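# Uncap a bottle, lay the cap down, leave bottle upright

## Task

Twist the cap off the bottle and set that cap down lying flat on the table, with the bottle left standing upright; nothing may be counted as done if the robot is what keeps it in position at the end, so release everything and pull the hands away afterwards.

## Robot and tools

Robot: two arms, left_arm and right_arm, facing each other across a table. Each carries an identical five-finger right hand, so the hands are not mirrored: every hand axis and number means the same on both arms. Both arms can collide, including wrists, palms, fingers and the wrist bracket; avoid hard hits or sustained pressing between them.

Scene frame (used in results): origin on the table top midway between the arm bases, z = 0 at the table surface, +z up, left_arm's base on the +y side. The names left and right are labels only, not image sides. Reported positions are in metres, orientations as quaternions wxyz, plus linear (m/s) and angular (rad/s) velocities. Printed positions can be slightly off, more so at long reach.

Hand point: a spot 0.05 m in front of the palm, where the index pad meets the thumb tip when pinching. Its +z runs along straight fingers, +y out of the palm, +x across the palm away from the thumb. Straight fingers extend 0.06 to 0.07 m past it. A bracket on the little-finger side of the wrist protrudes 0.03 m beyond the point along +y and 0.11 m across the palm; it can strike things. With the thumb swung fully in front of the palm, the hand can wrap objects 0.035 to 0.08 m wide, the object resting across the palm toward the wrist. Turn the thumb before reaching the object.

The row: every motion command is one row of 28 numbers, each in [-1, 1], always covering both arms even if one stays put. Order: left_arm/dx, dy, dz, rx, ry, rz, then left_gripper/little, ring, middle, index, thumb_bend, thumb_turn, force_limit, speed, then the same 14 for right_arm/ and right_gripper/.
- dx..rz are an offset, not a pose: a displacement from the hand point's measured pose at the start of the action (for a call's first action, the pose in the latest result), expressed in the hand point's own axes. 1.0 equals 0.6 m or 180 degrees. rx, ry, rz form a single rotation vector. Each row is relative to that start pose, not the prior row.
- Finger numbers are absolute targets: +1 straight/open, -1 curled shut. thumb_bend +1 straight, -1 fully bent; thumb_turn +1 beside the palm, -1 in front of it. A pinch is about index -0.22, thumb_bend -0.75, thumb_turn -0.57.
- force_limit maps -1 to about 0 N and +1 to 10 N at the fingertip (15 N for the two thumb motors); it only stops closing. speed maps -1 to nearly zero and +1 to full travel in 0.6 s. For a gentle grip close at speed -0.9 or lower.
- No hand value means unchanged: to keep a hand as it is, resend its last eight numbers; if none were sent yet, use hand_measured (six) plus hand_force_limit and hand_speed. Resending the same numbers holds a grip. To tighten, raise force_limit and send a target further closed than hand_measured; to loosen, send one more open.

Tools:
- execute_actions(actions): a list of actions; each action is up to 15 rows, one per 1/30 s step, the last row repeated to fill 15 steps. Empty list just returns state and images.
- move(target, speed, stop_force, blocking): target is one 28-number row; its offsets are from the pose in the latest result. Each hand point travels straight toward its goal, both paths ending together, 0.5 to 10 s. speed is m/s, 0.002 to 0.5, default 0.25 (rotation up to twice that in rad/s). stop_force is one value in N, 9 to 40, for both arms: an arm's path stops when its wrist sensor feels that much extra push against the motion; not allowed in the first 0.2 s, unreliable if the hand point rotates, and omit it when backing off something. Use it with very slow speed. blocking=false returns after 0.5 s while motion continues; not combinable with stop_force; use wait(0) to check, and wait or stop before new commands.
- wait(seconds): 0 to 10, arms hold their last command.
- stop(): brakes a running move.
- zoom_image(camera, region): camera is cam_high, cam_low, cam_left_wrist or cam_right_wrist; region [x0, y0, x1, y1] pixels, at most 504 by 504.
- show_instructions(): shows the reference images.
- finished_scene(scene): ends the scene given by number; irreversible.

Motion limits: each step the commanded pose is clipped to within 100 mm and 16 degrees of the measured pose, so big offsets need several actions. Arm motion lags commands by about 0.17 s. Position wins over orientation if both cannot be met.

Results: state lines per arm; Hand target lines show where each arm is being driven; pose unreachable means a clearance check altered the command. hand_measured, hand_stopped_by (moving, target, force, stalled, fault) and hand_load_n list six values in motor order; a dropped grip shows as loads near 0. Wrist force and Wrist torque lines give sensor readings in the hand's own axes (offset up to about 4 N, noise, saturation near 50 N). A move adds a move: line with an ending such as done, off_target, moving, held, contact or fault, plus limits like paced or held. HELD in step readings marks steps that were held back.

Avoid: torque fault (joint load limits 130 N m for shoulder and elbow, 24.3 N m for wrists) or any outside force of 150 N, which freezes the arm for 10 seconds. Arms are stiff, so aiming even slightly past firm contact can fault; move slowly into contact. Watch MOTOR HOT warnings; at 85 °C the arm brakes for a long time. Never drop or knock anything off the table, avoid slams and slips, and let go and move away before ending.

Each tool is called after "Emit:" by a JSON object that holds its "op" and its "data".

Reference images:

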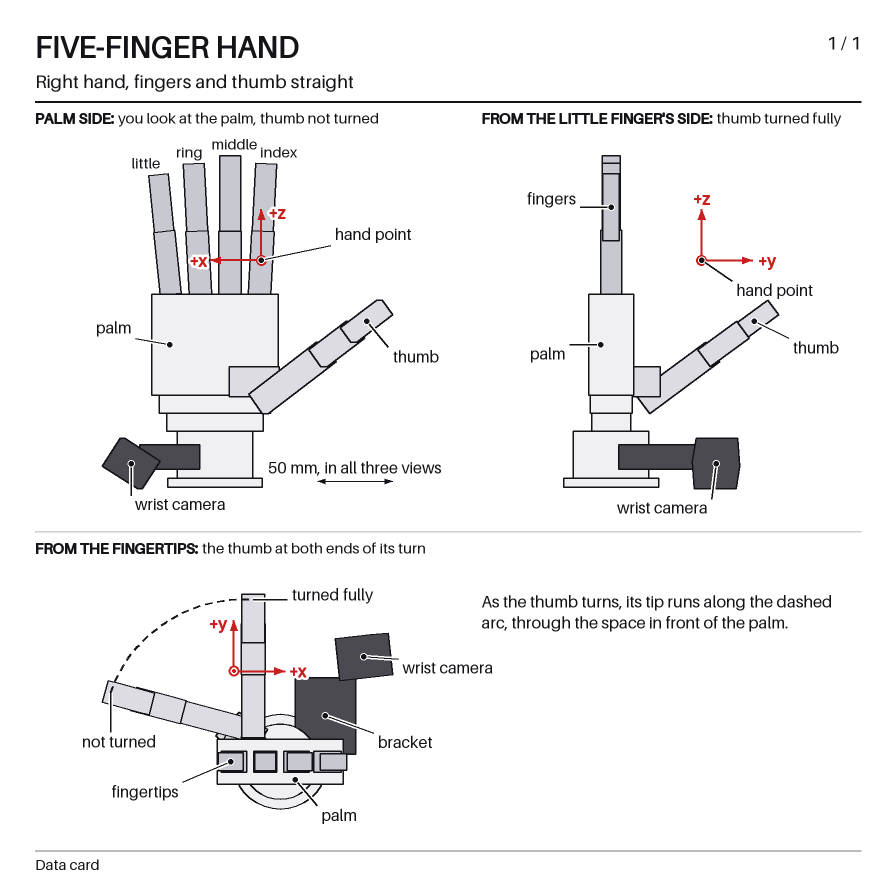

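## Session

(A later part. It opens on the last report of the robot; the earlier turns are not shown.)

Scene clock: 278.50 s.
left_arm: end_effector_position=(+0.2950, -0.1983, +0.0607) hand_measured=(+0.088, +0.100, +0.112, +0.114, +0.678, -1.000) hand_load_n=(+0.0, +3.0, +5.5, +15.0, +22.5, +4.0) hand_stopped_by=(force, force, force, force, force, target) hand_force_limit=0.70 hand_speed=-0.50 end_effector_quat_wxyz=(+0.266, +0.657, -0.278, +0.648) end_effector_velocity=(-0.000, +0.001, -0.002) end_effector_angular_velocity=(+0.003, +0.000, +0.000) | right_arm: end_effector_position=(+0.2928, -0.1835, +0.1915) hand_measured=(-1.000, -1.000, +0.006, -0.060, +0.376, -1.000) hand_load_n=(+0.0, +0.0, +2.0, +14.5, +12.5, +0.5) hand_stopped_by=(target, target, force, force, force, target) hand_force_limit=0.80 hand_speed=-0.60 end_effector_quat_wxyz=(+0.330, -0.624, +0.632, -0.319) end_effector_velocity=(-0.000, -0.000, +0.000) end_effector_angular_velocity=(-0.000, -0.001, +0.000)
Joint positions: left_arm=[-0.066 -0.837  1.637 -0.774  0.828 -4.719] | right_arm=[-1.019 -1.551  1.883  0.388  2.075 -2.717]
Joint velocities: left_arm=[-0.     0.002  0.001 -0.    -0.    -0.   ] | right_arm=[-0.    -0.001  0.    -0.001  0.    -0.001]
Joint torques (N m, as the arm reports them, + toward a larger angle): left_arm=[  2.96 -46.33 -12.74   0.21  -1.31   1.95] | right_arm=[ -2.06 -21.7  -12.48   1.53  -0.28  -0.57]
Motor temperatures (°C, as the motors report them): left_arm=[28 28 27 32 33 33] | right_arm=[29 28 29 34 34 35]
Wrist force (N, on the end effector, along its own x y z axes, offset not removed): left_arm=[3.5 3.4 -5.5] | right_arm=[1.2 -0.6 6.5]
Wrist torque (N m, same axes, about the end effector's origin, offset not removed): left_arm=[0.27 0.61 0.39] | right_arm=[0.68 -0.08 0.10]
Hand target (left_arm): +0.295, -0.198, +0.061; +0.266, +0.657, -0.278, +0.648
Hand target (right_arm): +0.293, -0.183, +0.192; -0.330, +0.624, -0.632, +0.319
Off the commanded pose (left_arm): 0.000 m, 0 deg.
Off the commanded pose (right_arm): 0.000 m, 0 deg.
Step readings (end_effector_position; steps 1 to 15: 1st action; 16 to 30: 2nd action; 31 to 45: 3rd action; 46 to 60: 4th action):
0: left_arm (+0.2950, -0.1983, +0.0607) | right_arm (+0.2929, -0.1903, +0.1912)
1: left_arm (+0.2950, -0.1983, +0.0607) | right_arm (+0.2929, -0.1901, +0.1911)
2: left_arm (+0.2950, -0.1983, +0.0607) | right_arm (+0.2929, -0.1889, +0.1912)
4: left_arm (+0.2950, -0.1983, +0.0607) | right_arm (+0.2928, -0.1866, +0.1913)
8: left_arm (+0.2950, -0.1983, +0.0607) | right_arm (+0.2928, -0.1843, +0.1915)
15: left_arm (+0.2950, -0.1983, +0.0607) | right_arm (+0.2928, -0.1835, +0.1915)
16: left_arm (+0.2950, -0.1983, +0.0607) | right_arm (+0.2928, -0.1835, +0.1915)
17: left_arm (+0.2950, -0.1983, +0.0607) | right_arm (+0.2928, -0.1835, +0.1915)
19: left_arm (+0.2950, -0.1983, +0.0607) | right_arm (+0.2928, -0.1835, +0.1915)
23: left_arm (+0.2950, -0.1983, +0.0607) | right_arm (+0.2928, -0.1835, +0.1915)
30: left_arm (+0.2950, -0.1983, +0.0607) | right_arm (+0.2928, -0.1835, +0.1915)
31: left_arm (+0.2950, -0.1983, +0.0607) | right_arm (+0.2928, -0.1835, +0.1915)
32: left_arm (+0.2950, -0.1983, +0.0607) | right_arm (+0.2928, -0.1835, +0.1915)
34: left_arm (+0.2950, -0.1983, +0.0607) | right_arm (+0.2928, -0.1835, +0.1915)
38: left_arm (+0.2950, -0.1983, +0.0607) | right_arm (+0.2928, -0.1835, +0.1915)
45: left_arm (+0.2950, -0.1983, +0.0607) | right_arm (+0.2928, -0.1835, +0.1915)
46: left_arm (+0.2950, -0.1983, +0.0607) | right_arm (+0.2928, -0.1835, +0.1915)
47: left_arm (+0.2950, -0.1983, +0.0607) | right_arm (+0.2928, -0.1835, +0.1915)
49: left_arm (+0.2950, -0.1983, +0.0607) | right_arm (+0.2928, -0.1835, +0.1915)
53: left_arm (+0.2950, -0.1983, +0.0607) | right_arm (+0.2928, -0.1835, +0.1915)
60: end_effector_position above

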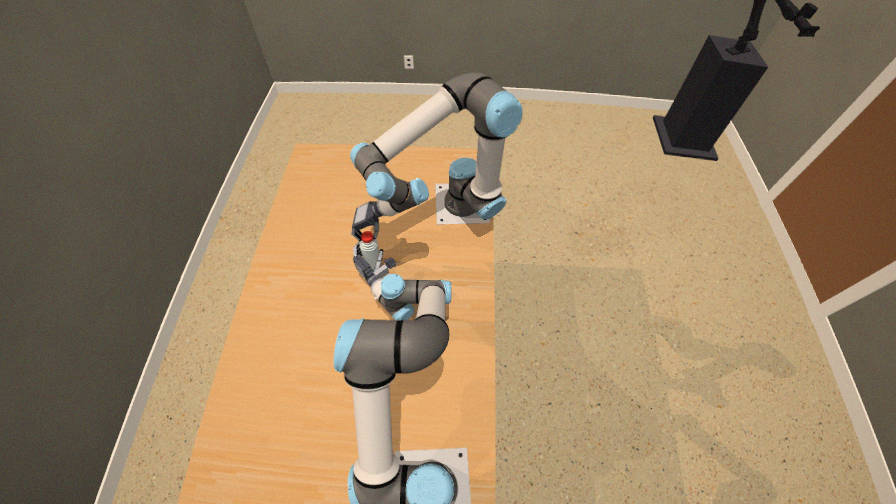

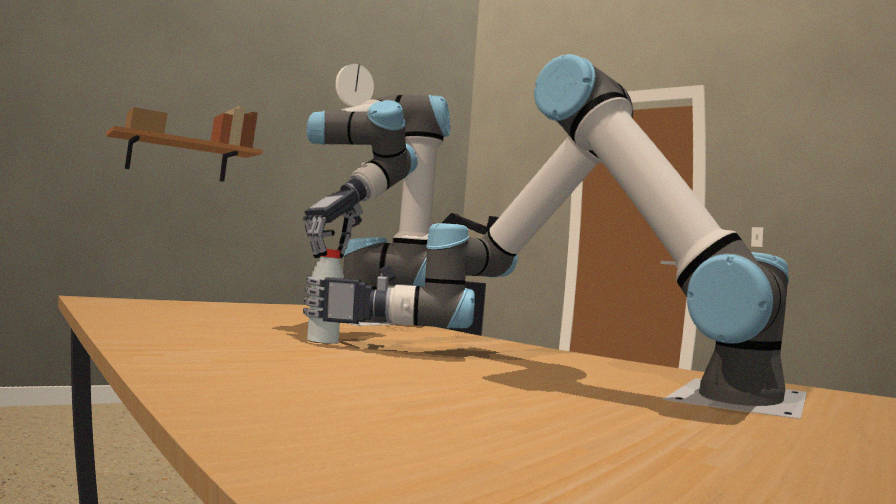

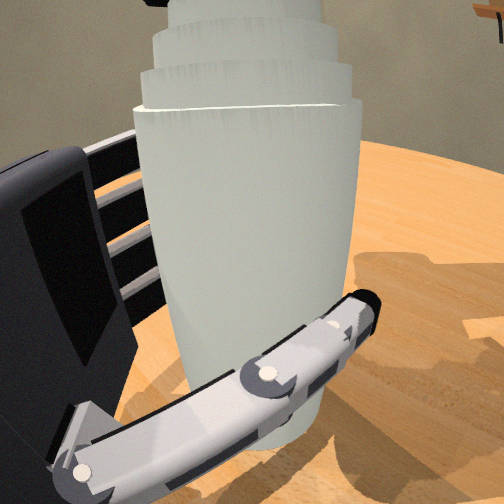

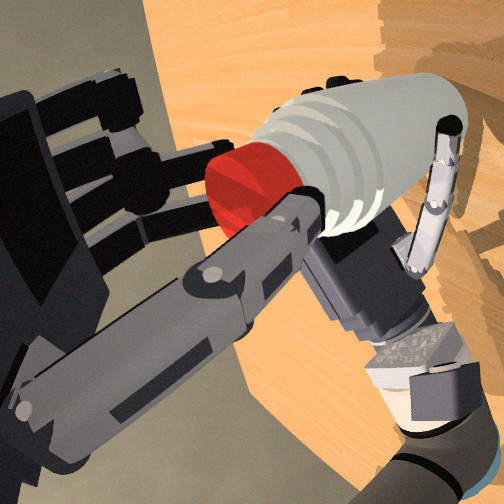

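Emit:
{"op": "execute_actions", "data": {"actions": [[[0,0,0,0,0,0, -0.9,-0.9,-0.9,-0.9,-1,-1,0.9,-0.7, 0,0,0,0,0,0, -1,-1,-0.7,-0.7,-0.4,-1,1,-0.8]],[[0,0,0,0,0,0, -0.9,-0.9,-0.9,-0.9,-1,-1,0.9,-0.7, 0,0,0,0,0,0, -1,-1,-0.7,-0.7,-0.4,-1,1,-0.8]]]}}

Emit:
{"op": "move", "data": {"target": [0,0,0,0,0,0, -0.9,-0.9,-0.9,-0.9,-1,-1,0.9,-0.7, 0.0034,0.0047,-0.0067,0,-0.204,-0.1435, -1,-1,-0.7,-0.7,-0.4,-1,1,-0.8], "speed": 0.2}}

Emit:
{"op": "zoom_image", "data": {"camera": "cam_high", "region": [310,150,450,290]}}

Scene clock: 287.03 s.
left_arm: end_effector_position=(+0.2950, -0.1983, +0.0607) hand_measured=(+0.050, +0.078, +0.100, +0.114, +0.678, -1.000) hand_load_n=(+11.0, +9.5, +6.5, +10.5, +27.0, +6.0) hand_stopped_by=(force, force, force, force, force, target) hand_force_limit=0.90 hand_speed=-0.70 end_effector_quat_wxyz=(+0.266, +0.657, -0.278, +0.648) end_effector_velocity=(+0.000, +0.001, -0.001) end_effector_angular_velocity=(+0.001, +0.000, -0.000) | right_arm: end_effector_position=(+0.2928, -0.1835, +0.1915) hand_measured=(-1.000, -1.000, -0.022, -0.060, +0.384, -1.000) hand_load_n=(+0.0, +0.0, +10.0, +8.5, +15.5, +1.0) hand_stopped_by=(target, target, force, force, force, target) hand_force_limit=1.00 hand_speed=-0.80 end_effector_quat_wxyz=(+0.330, -0.624, +0.632, -0.319) end_effector_velocity=(+0.000, +0.000, +0.000) end_effector_angular_velocity=(+0.000, -0.001, -0.000)
Joint positions: left_arm=[-0.066 -0.837  1.637 -0.774  0.828 -4.719] | right_arm=[-1.019 -1.551  1.883  0.388  2.075 -2.717]
Joint velocities: left_arm=[ 0.     0.001  0.002 -0.001  0.    -0.   ] | right_arm=[-0. -0. -0. -0.  0. -0.]
Joint torques (N m, as the arm reports them, + toward a larger angle): left_arm=[  1.49 -45.27 -13.29   2.03  -1.85   2.04] | right_arm=[ -2.32 -21.14 -12.97   1.5   -0.21  -0.43]
Motor temperatures (°C, as the motors report them): left_arm=[28 28 27 32 33 33] | right_arm=[29 28 29 34 34 35]
Wrist force (N, on the end effector, along its own x y z axes, offset not removed): left_arm=[11.3 -0.1 -1.2] | right_arm=[-1.1 -2.5 0.5]
Wrist torque (N m, same axes, about the end effector's origin, offset not removed): left_arm=[-0.30 -0.73 0.39] | right_arm=[0.04 -0.14 0.03]
Hand target (left_arm): +0.295, -0.198, +0.061; +0.266, +0.657, -0.278, +0.648
Hand target (right_arm): +0.293, -0.183, +0.192; -0.330, +0.624, -0.632, +0.319
Off the commanded pose (left_arm): 0.000 m, 0 deg.
Off the commanded pose (right_arm): 0.000 m, 0 deg.
Step readings (end_effector_position; steps 1 to 15: 1st action; 16 to 30: 2nd action):
0: left_arm (+0.2950, -0.1983, +0.0607) | right_arm (+0.2928, -0.1835, +0.1915)
1: left_arm (+0.2950, -0.1983, +0.0607) | right_arm (+0.2928, -0.1835, +0.1915)
2: left_arm (+0.2950, -0.1983, +0.0607) | right_arm (+0.2928, -0.1835, +0.1915)
4: left_arm (+0.2950, -0.1983, +0.0607) | right_arm (+0.2928, -0.1835, +0.1915)
8: left_arm (+0.2950, -0.1983, +0.0607) | right_arm (+0.2928, -0.1835, +0.1915)
15: left_arm (+0.2950, -0.1983, +0.0607) | right_arm (+0.2928, -0.1835, +0.1915)
16: left_arm (+0.2950, -0.1983, +0.0607) | right_arm (+0.2928, -0.1835, +0.1915)
17: left_arm (+0.2950, -0.1983, +0.0607) | right_arm (+0.2928, -0.1835, +0.1915)
19: left_arm (+0.2950, -0.1983, +0.0607) | right_arm (+0.2928, -0.1835, +0.1915)
23: left_arm (+0.2950, -0.1983, +0.0607) | right_arm (+0.2928, -0.1835, +0.1915)
30: end_effector_position above

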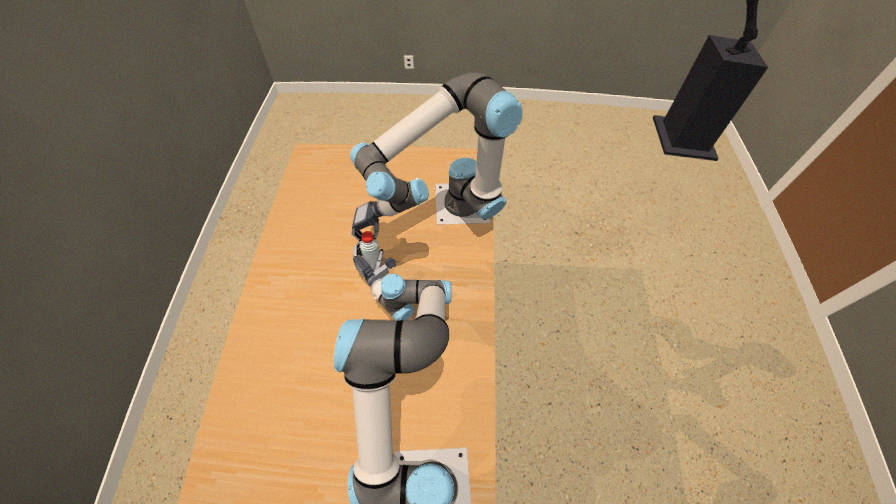

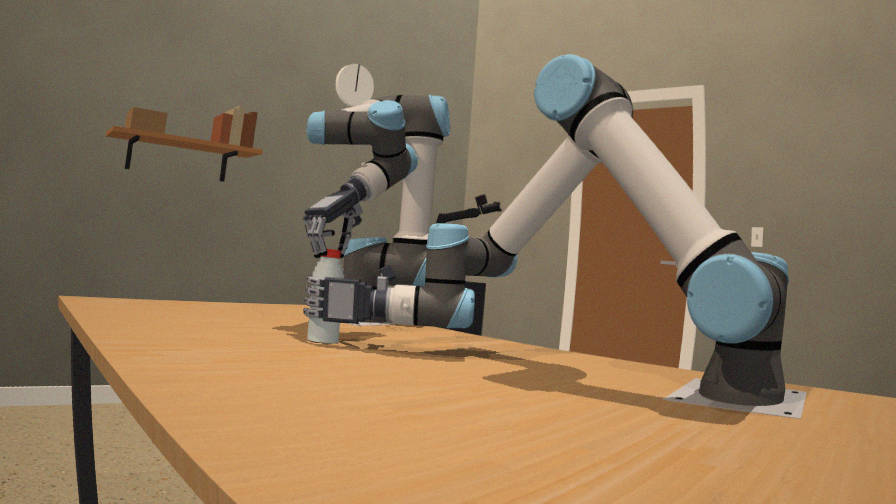

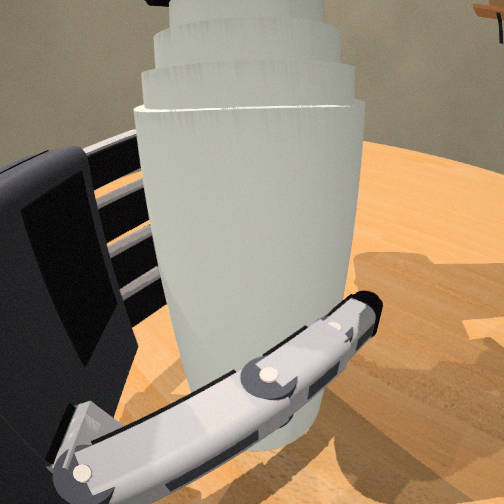

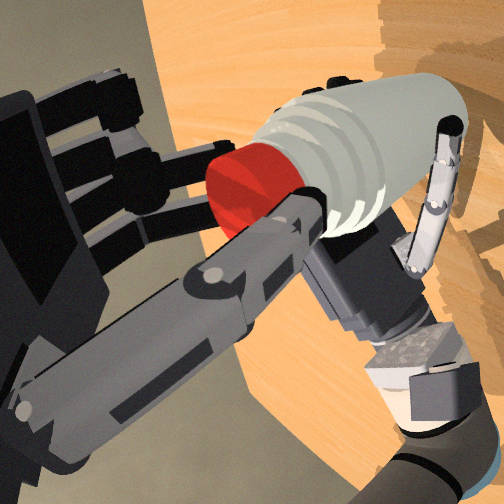

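Scene clock: 289.50 s.
left_arm: end_effector_position=(+0.2950, -0.1983, +0.0607) hand_measured=(+0.052, +0.078, +0.100, +0.114, +0.678, -1.000) hand_load_n=(+12.0, +9.5, +6.0, +9.0, +27.5, +4.0) hand_stopped_by=(force, force, force, force, force, target) hand_force_limit=0.90 hand_speed=-0.70 end_effector_quat_wxyz=(+0.266, +0.657, -0.278, +0.648) end_effector_velocity=(-0.000, +0.001, -0.002) end_effector_angular_velocity=(+0.003, +0.000, -0.000) | right_arm: end_effector_position=(+0.2881, -0.1856, +0.1914) hand_measured=(-1.000, -1.000, -0.024, -0.060, +0.384, -1.000) hand_load_n=(+0.0, +0.0, +0.0, +15.5, +11.0, +2.0) hand_stopped_by=(target, target, force, force, force, target) hand_force_limit=1.00 hand_speed=-0.80 end_effector_quat_wxyz=(+0.432, -0.815, +0.344, -0.173) end_effector_velocity=(-0.000, -0.000, -0.000) end_effector_angular_velocity=(-0.000, +0.002, +0.014)
Joint positions: left_arm=[-0.066 -0.837  1.637 -0.774  0.828 -4.719] | right_arm=[-1.472 -1.667  1.996  0.365  1.088 -3.492]
Joint velocities: left_arm=[ 0.     0.001  0.001  0.001  0.    -0.   ] | right_arm=[-0.007  0.004 -0.002  0.006 -0.016 -0.014]
Joint torques (N m, as the arm reports them, + toward a larger angle): left_arm=[  2.83 -46.68 -13.49  -0.04  -1.57   2.17] | right_arm=[ -8.22  -1.86 -19.66   5.03  -1.03  -2.82]
Motor temperatures (°C, as the motors report them): left_arm=[28 28 27 32 33 33] | right_arm=[29 28 29 34 34 35]
Wrist force (N, on the end effector, along its own x y z axes, offset not removed): left_arm=[12.4 5.2 -2.0] | right_arm=[-1.1 -9.9 -0.5]
Wrist torque (N m, same axes, about the end effector's origin, offset not removed): left_arm=[-0.01 -1.23 0.57] | right_arm=[0.43 -0.24 0.07]
Hand target (left_arm): +0.295, -0.198, +0.061; +0.266, +0.657, -0.278, +0.648
Hand target (right_arm): +0.288, -0.186, +0.191; -0.432, +0.816, -0.343, +0.173
Off the commanded pose (left_arm): 0.000 m, 0 deg.
Off the commanded pose (right_arm): 0.000 m, 0 deg.
move: done

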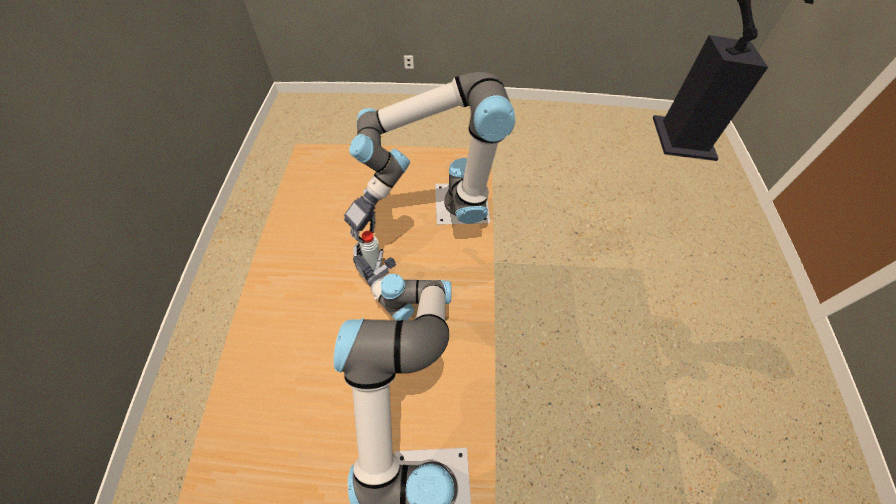

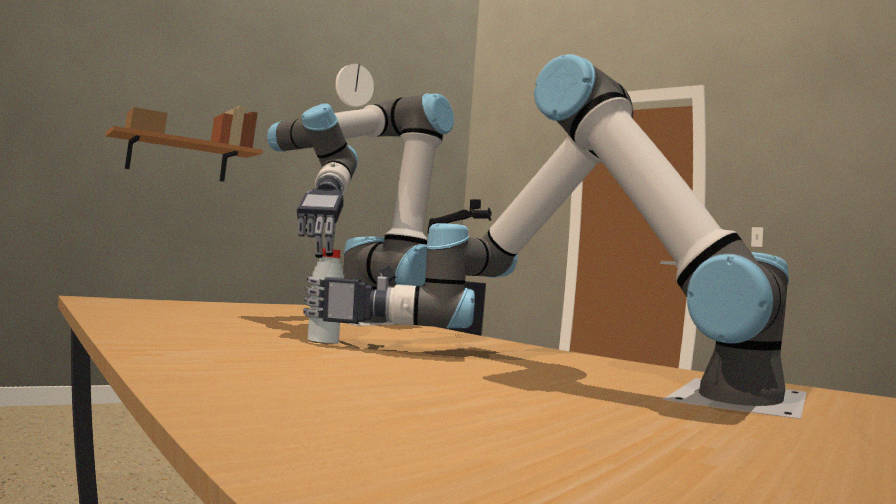

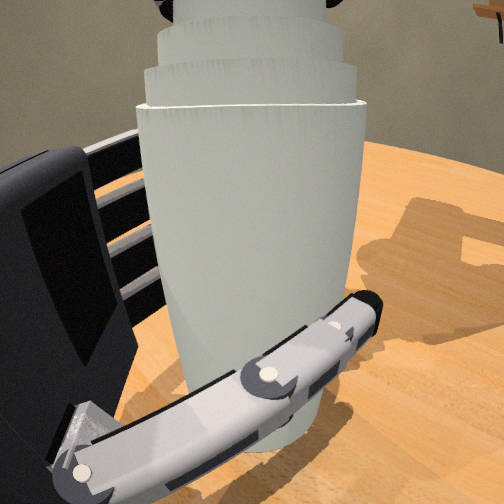

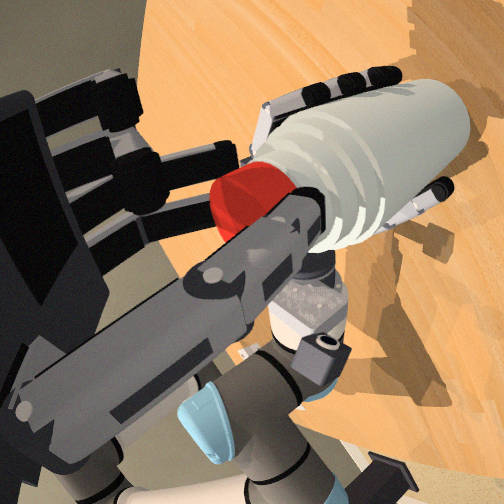

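Region (310, 150, 450, 290) of cam_high's 896x504 image, scaled by 3.600, with more detail than that image has.

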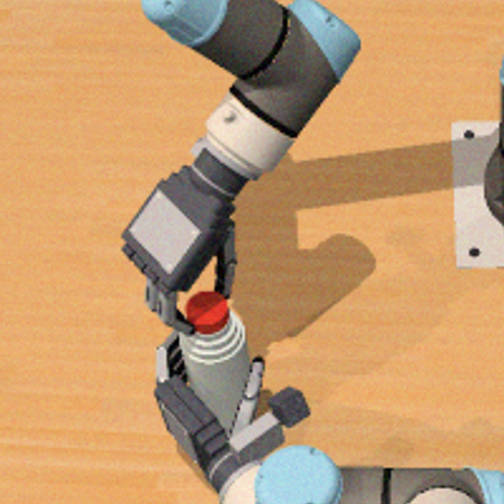

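Emit:
{"op": "zoom_image", "data": {"camera": "cam_right_wrist", "region": [150,100,400,300]}}

Emit:
{"op": "zoom_image", "data": {"camera": "cam_low", "region": [280,190,380,290]}}

Region (150, 100, 400, 300) of cam_right_wrist's 504x504 image, scaled by 2.016, with more detail than that image has; it fills the top 403 rows of this view, and the rest is white.

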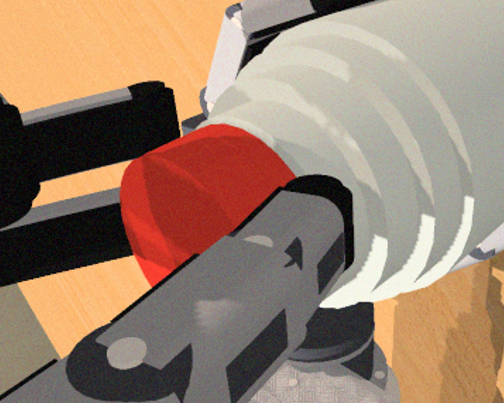

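Region (280, 190, 380, 290) of cam_low's 896x504 image, scaled by 5.040, with more detail than that image has.

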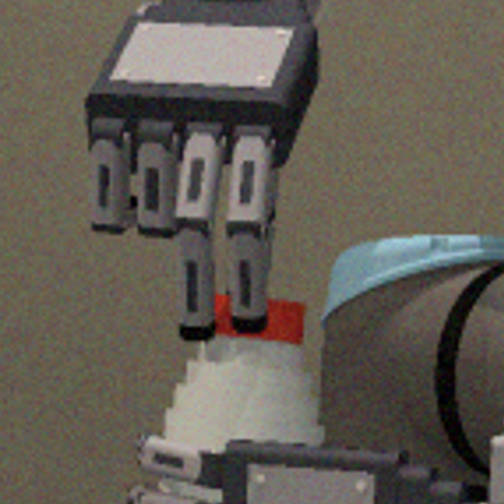

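Emit:
{"op": "execute_actions", "data": {"actions": [[[0,0,0,0,0,0, -0.9,-0.9,-0.9,-0.9,-1,-1,0.9,-0.7, 0,0,0,0,0,0, -1,-1,0.2,0.2,0.75,-1,1,1]],[[0,0,0,0,0,0, -0.9,-0.9,-0.9,-0.9,-1,-1,0.9,-0.7, -0.011,0.003,0.004,0,0,0, -1,-1,0.2,0.2,0.75,-1,1,1]]]}}

Emit:
{"op": "zoom_image", "data": {"camera": "cam_low", "region": [280,190,380,290]}}

Emit:
{"op": "zoom_image", "data": {"camera": "cam_high", "region": [320,190,420,290]}}

Scene clock: 303.67 s.
left_arm: end_effector_position=(+0.2950, -0.1983, +0.0607) hand_measured=(+0.052, +0.078, +0.100, +0.114, +0.678, -1.000) hand_load_n=(+12.0, +9.5, +6.5, +9.5, +27.0, +4.5) hand_stopped_by=(force, force, force, force, force, target) hand_force_limit=0.90 hand_speed=-0.70 end_effector_quat_wxyz=(+0.266, +0.657, -0.278, +0.648) end_effector_velocity=(+0.000, -0.000, -0.000) end_effector_angular_velocity=(+0.001, -0.000, +0.000) | right_arm: end_effector_position=(+0.2841, -0.1803, +0.1887) hand_measured=(-1.000, -1.000, +0.200, +0.200, +0.750, -1.000) hand_load_n=(+0.0, +0.0, +0.0, +0.0, +0.0, +0.0) hand_stopped_by=(target, target, target, target, target, target) hand_force_limit=1.00 hand_speed=1.00 end_effector_quat_wxyz=(+0.432, -0.815, +0.344, -0.173) end_effector_velocity=(-0.000, +0.001, -0.000) end_effector_angular_velocity=(-0.001, -0.001, -0.000)
Joint positions: left_arm=[-0.066 -0.837  1.637 -0.774  0.828 -4.719] | right_arm=[-1.45  -1.666  2.001  0.352  1.106 -3.476]
Joint velocities: left_arm=[ 0.     0.    -0.001  0.001  0.     0.   ] | right_arm=[ 0.004  0.     0.    -0.002  0.003  0.002]
Joint torques (N m, as the arm reports them, + toward a larger angle): left_arm=[  4.17 -46.15 -13.1   -0.35   0.75   2.03] | right_arm=[  7.17  -6.2  -12.83  -2.29   1.34   1.89]
Motor temperatures (°C, as the motors report them): left_arm=[28 28 27 32 33 33] | right_arm=[29 28 29 34 34 35]
Wrist force (N, on the end effector, along its own x y z axes, offset not removed): left_arm=[6.8 -1.3 -0.3] | right_arm=[1.0 2.8 -1.8]
Wrist torque (N m, same axes, about the end effector's origin, offset not removed): left_arm=[0.02 -0.18 -0.11] | right_arm=[0.44 -0.15 0.19]
Hand target (left_arm): +0.295, -0.198, +0.061; +0.266, +0.657, -0.278, +0.648
Hand target (right_arm): +0.284, -0.180, +0.189; -0.432, +0.815, -0.344, +0.173
Off the commanded pose (left_arm): 0.000 m, 0 deg.
Off the commanded pose (right_arm): 0.000 m, 0 deg.
Step readings (end_effector_position; steps 1 to 15: 1st action; 16 to 30: 2nd action):
0: left_arm (+0.2950, -0.1983, +0.0607) | right_arm (+0.2880, -0.1856, +0.1914)
1: left_arm (+0.2950, -0.1983, +0.0607) | right_arm (+0.2880, -0.1856, +0.1914)
2: left_arm (+0.2950, -0.1983, +0.0607) | right_arm (+0.2880, -0.1856, +0.1914)
4: left_arm (+0.2950, -0.1983, +0.0607) | right_arm (+0.2881, -0.1857, +0.1913)
8: left_arm (+0.2950, -0.1983, +0.0607) | right_arm (+0.2881, -0.1857, +0.1913)
15: left_arm (+0.2950, -0.1983, +0.0607) | right_arm (+0.2881, -0.1856, +0.1914)
16: left_arm (+0.2950, -0.1983, +0.0607) | right_arm (+0.2880, -0.1855, +0.1913)
17: left_arm (+0.2950, -0.1983, +0.0607) | right_arm (+0.2873, -0.1846, +0.1909)
19: left_arm (+0.2950, -0.1983, +0.0607) | right_arm (+0.2859, -0.1828, +0.1900)
23: left_arm (+0.2950, -0.1983, +0.0607) | right_arm (+0.2846, -0.1810, +0.1891)
30: end_effector_position above

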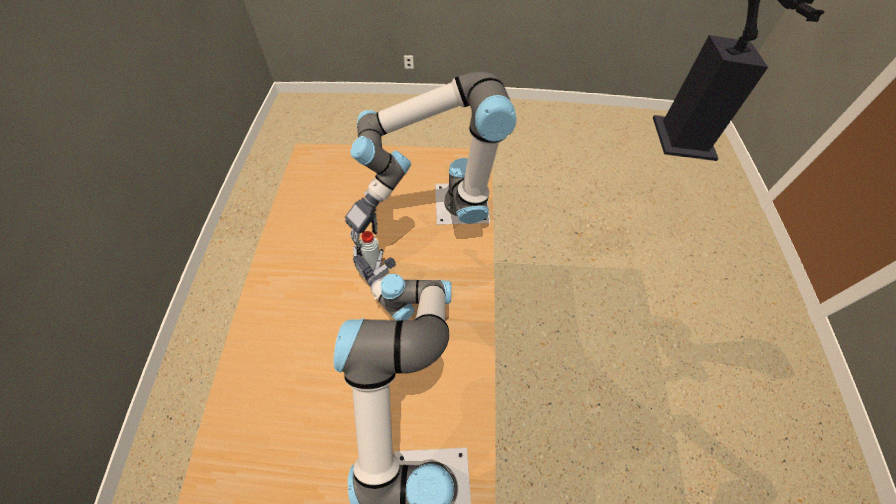

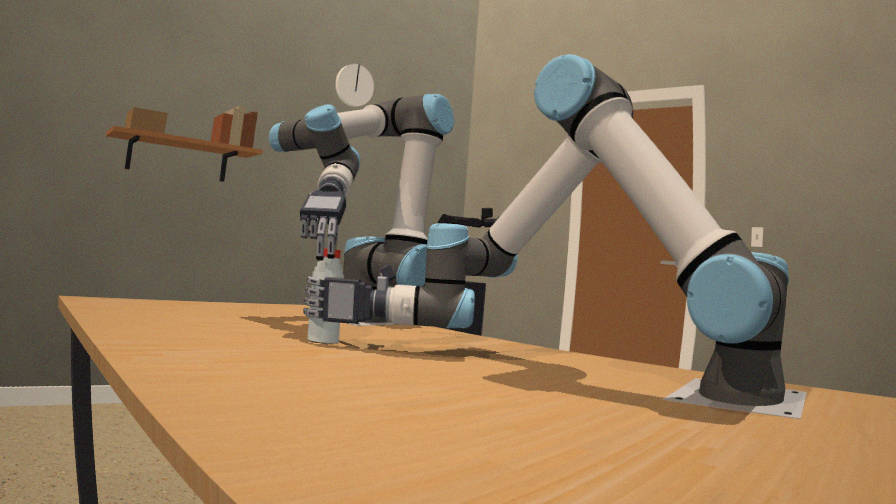

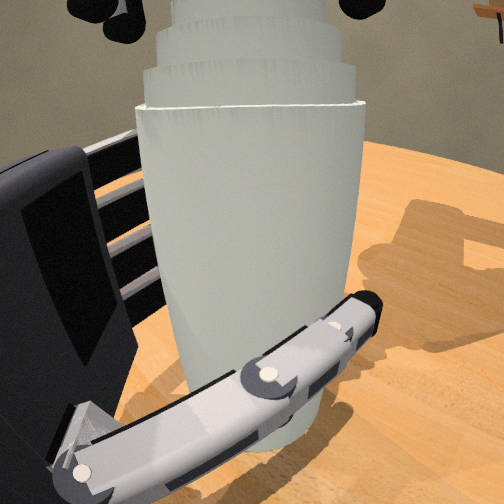

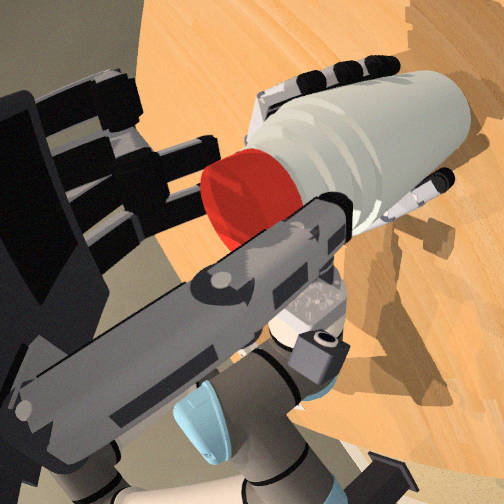

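Region (280, 190, 380, 290) of cam_low's 896x504 image, scaled by 5.040, with more detail than that image has.

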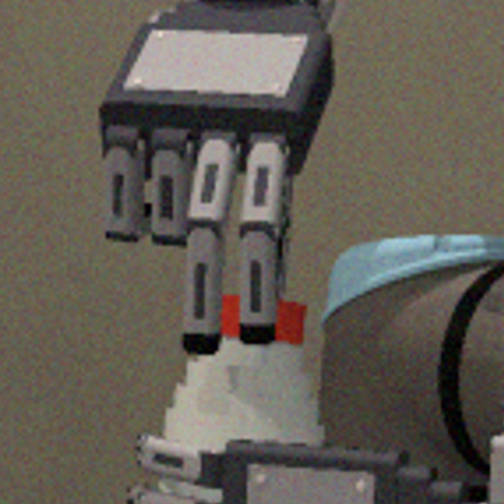

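Region (320, 190, 420, 290) of cam_high's 896x504 image, scaled by 5.040, with more detail than that image has.

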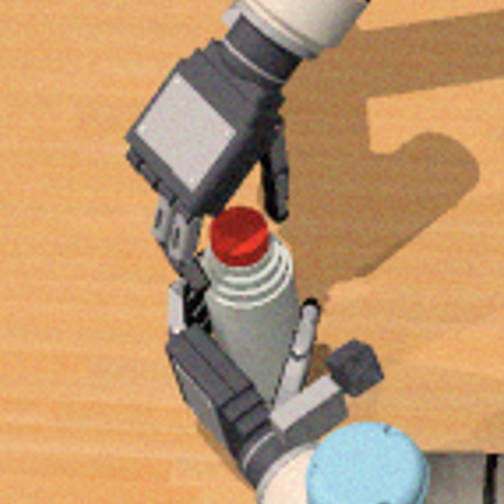

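Emit:
{"op": "execute_actions", "data": {"actions": [[[0,0,0,0,0,0, -0.9,-0.9,-0.9,-0.9,-1,-1,0.9,-0.7, 0,0,0,0,0,0, -1,-1,-0.6,-0.6,-0.3,-1,1,-0.6]],[[0,0,0,0,0,0, -0.9,-0.9,-0.9,-0.9,-1,-1,0.9,-0.7, 0,0,0,0,0,0, -1,-1,-0.6,-0.6,-0.3,-1,1,-0.6]],[[0,0,0,0,0,0, -0.9,-0.9,-0.9,-0.9,-1,-1,0.9,-0.7, 0,0,0,0,0,0, -1,-1,-0.7,-0.7,-0.4,-1,1,-0.8]]]}}

Emit:
{"op": "zoom_image", "data": {"camera": "cam_high", "region": [320,190,420,290]}}

Scene clock: 314.53 s.
left_arm: end_effector_position=(+0.2950, -0.1984, +0.0607) hand_measured=(+0.050, +0.078, +0.100, +0.114, +0.680, -1.000) hand_load_n=(+6.5, +6.5, +6.0, +11.5, +28.0, +5.0) hand_stopped_by=(force, force, force, force, force, target) hand_force_limit=0.90 hand_speed=-0.70 end_effector_quat_wxyz=(+0.266, +0.657, -0.278, +0.648) end_effector_velocity=(-0.000, -0.000, +0.001) end_effector_angular_velocity=(-0.003, -0.000, -0.000) | right_arm: end_effector_position=(+0.2842, -0.1803, +0.1887) hand_measured=(-1.000, -1.000, -0.078, -0.116, +0.534, -1.000) hand_load_n=(+0.0, +0.0, +9.5, +12.5, +14.0, -0.5) hand_stopped_by=(target, target, force, force, force, target) hand_force_limit=1.00 hand_speed=-0.80 end_effector_quat_wxyz=(+0.432, -0.815, +0.344, -0.173) end_effector_velocity=(-0.001, +0.000, -0.000) end_effector_angular_velocity=(-0.000, +0.002, +0.001)
Joint positions: left_arm=[-0.066 -0.837  1.637 -0.774  0.828 -4.719] | right_arm=[-1.45  -1.666  2.001  0.351  1.106 -3.476]
Joint velocities: left_arm=[-0.    -0.     0.    -0.003  0.    -0.   ] | right_arm=[ 0.     0.001  0.     0.001 -0.001 -0.   ]
Joint torques (N m, as the arm reports them, + toward a larger angle): left_arm=[  4.06 -45.87 -10.     2.66  -4.08   1.67] | right_arm=[ -4.36 -12.09 -21.23   5.08  -1.88  -1.98]
Motor temperatures (°C, as the motors report them): left_arm=[28 28 27 32 33 33] | right_arm=[29 28 29 34 34 35]
Wrist force (N, on the end effector, along its own x y z axes, offset not removed): left_arm=[14.6 13.1 -4.3] | right_arm=[2.1 -5.6 4.8]
Wrist torque (N m, same axes, about the end effector's origin, offset not removed): left_arm=[0.32 0.04 0.73] | right_arm=[0.46 -0.05 -0.08]
Hand target (left_arm): +0.295, -0.198, +0.061; +0.266, +0.657, -0.278, +0.648
Hand target (right_arm): +0.284, -0.180, +0.189; -0.432, +0.815, -0.344, +0.173
Off the commanded pose (left_arm): 0.000 m, 0 deg.
Off the commanded pose (right_arm): 0.000 m, 0 deg.
Step readings (end_effector_position; steps 1 to 15: 1st action; 16 to 30: 2nd action; 31 to 45: 3rd action):
0: left_arm (+0.2950, -0.1983, +0.0607) | right_arm (+0.2841, -0.1802, +0.1887)
1: left_arm (+0.2950, -0.1983, +0.0607) | right_arm (+0.2841, -0.1802, +0.1887)
2: left_arm (+0.2950, -0.1983, +0.0607) | right_arm (+0.2841, -0.1802, +0.1887)
4: left_arm (+0.2950, -0.1983, +0.0607) | right_arm (+0.2841, -0.1802, +0.1887)
8: left_arm (+0.2950, -0.1983, +0.0607) | right_arm (+0.2841, -0.1803, +0.1887)
15: left_arm (+0.2950, -0.1984, +0.0607) | right_arm (+0.2842, -0.1803, +0.1887)
16: left_arm (+0.2950, -0.1984, +0.0607) | right_arm (+0.2842, -0.1803, +0.1887)
17: left_arm (+0.2950, -0.1984, +0.0607) | right_arm (+0.2842, -0.1803, +0.1887)
19: left_arm (+0.2950, -0.1984, +0.0607) | right_arm (+0.2842, -0.1803, +0.1887)
23: left_arm (+0.2950, -0.1984, +0.0607) | right_arm (+0.2842, -0.1803, +0.1887)
30: left_arm (+0.2950, -0.1984, +0.0607) | right_arm (+0.2842, -0.1803, +0.1887)
31: left_arm (+0.2950, -0.1984, +0.0607) | right_arm (+0.2842, -0.1803, +0.1887)
32: left_arm (+0.2950, -0.1984, +0.0607) | right_arm (+0.2842, -0.1803, +0.1887)
34: left_arm (+0.2950, -0.1984, +0.0607) | right_arm (+0.2842, -0.1803, +0.1887)
38: left_arm (+0.2950, -0.1984, +0.0607) | right_arm (+0.2842, -0.1803, +0.1887)
45: end_effector_position above

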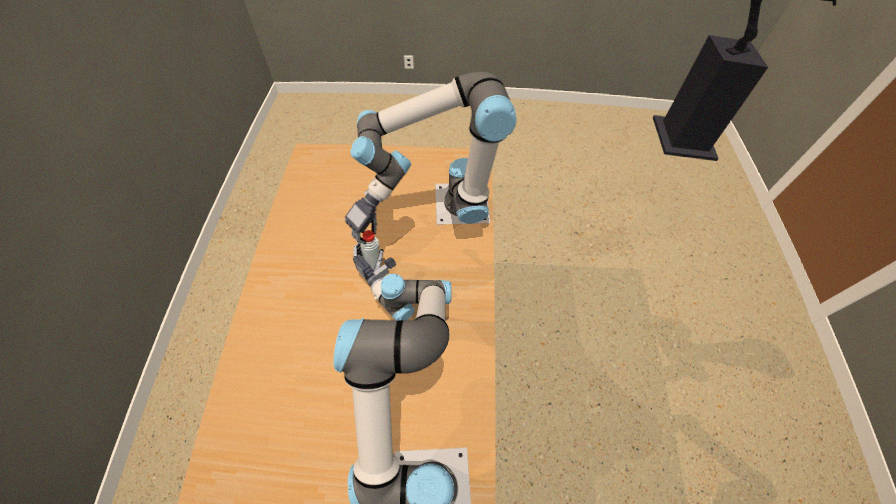

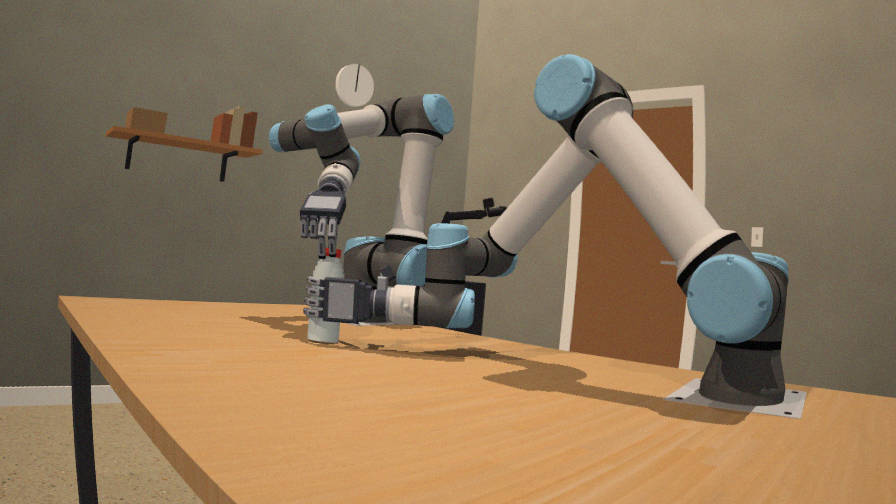

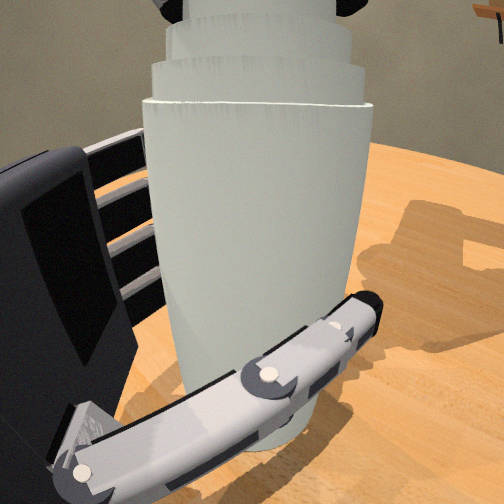

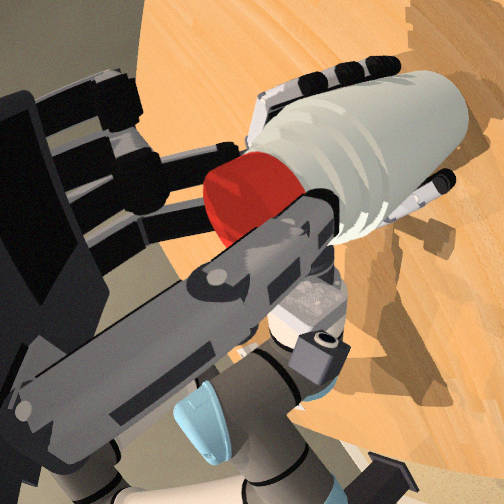

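Region (320, 190, 420, 290) of cam_high's 896x504 image, scaled by 5.040, with more detail than that image has.

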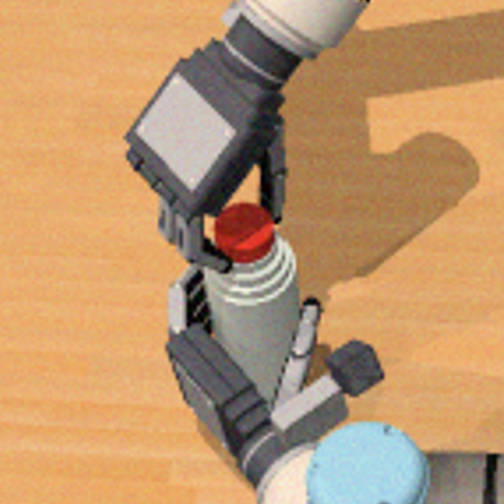

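Emit:
{"op": "execute_actions", "data": {"actions": [[[0,0,0,0,0,0, -0.9,-0.9,-0.9,-0.9,-1,-1,0.9,-0.7, 0,-0.0048,0.0068,0,0,0, -1,-1,-0.7,-0.7,-0.4,-1,1,-0.8]]]}}

Scene clock: 318.33 s.
left_arm: end_effector_position=(+0.2950, -0.1983, +0.0607) hand_measured=(+0.050, +0.078, +0.100, +0.114, +0.680, -1.000) hand_load_n=(+10.0, +9.5, +8.0, +13.0, +24.5, +2.5) hand_stopped_by=(force, force, force, force, force, target) hand_force_limit=0.90 hand_speed=-0.70 end_effector_quat_wxyz=(+0.266, +0.657, -0.278, +0.648) end_effector_velocity=(-0.000, -0.000, +0.000) end_effector_angular_velocity=(+0.000, -0.000, -0.000) | right_arm: end_effector_position=(+0.2876, -0.1769, +0.1888) hand_measured=(-1.000, -1.000, -0.078, -0.116, +0.536, -1.000) hand_load_n=(+0.0, +0.0, +4.5, +8.0, +17.5, +0.5) hand_stopped_by=(target, target, force, force, force, target) hand_force_limit=1.00 hand_speed=-0.80 end_effector_quat_wxyz=(+0.432, -0.815, +0.344, -0.173) end_effector_velocity=(+0.000, +0.001, -0.000) end_effector_angular_velocity=(-0.000, +0.000, +0.000)
Joint positions: left_arm=[-0.066 -0.837  1.637 -0.774  0.828 -4.719] | right_arm=[-1.44  -1.653  1.989  0.348  1.113 -3.469]
Joint velocities: left_arm=[-0.    -0.    -0.001  0.002  0.     0.   ] | right_arm=[ 0.002  0.003 -0.002 -0.001  0.001  0.001]
Joint torques (N m, as the arm reports them, + toward a larger angle): left_arm=[ -4.03 -46.29  -8.94  -3.21   3.53   2.07] | right_arm=[  7.83  -3.59 -27.33  -4.59   2.27   2.  ]
Motor temperatures (°C, as the motors report them): left_arm=[28 28 27 32 33 33] | right_arm=[29 28 29 34 34 35]
Wrist force (N, on the end effector, along its own x y z axes, offset not removed): left_arm=[-1.9 -11.6 -0.9] | right_arm=[-5.4 6.3 -7.1]
Wrist torque (N m, same axes, about the end effector's origin, offset not removed): left_arm=[-0.34 -0.23 -0.63] | right_arm=[0.40 0.21 -0.02]
Hand target (left_arm): +0.295, -0.198, +0.061; +0.266, +0.657, -0.278, +0.648
Hand target (right_arm): +0.288, -0.177, +0.189; -0.432, +0.815, -0.344, +0.173
Off the commanded pose (left_arm): 0.000 m, 0 deg.
Off the commanded pose (right_arm): 0.000 m, 0 deg.
Step readings (end_effector_position):
0: left_arm (+0.2950, -0.1984, +0.0607) | right_arm (+0.2842, -0.1803, +0.1887)
1: left_arm (+0.2950, -0.1984, +0.0607) | right_arm (+0.2842, -0.1802, +0.1887)
2: left_arm (+0.2950, -0.1984, +0.0607) | right_arm (+0.2848, -0.1797, +0.1887)
4: left_arm (+0.2950, -0.1983, +0.0607) | right_arm (+0.2860, -0.1785, +0.1887)
8: left_arm (+0.2950, -0.1983, +0.0607) | right_arm (+0.2872, -0.1773, +0.1888)
15: end_effector_position above

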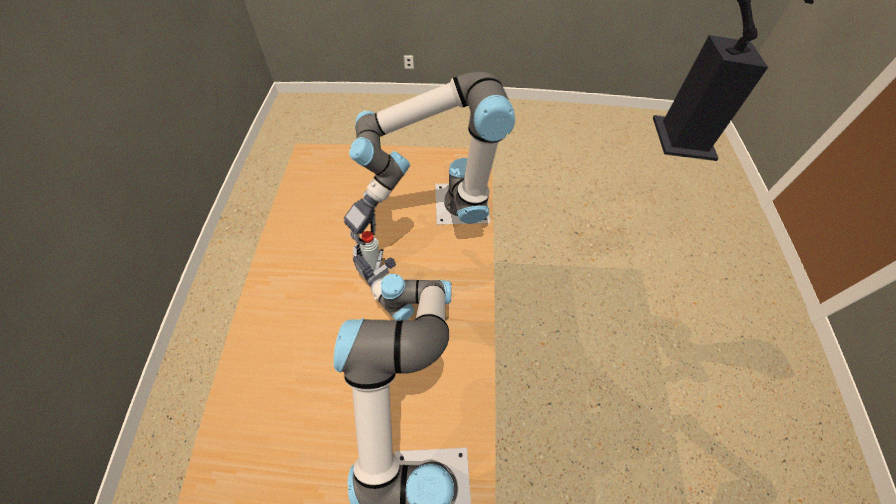

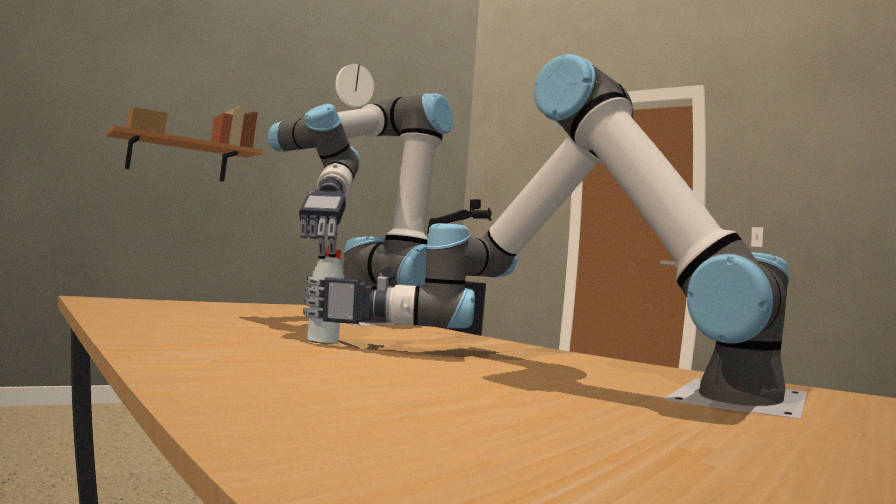

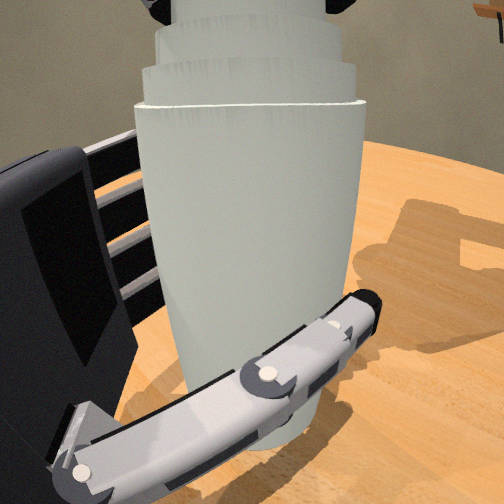

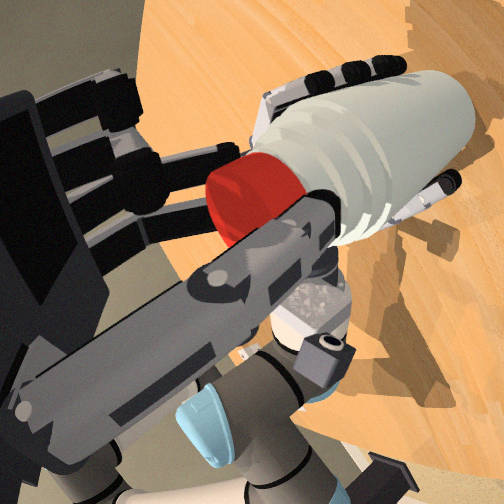

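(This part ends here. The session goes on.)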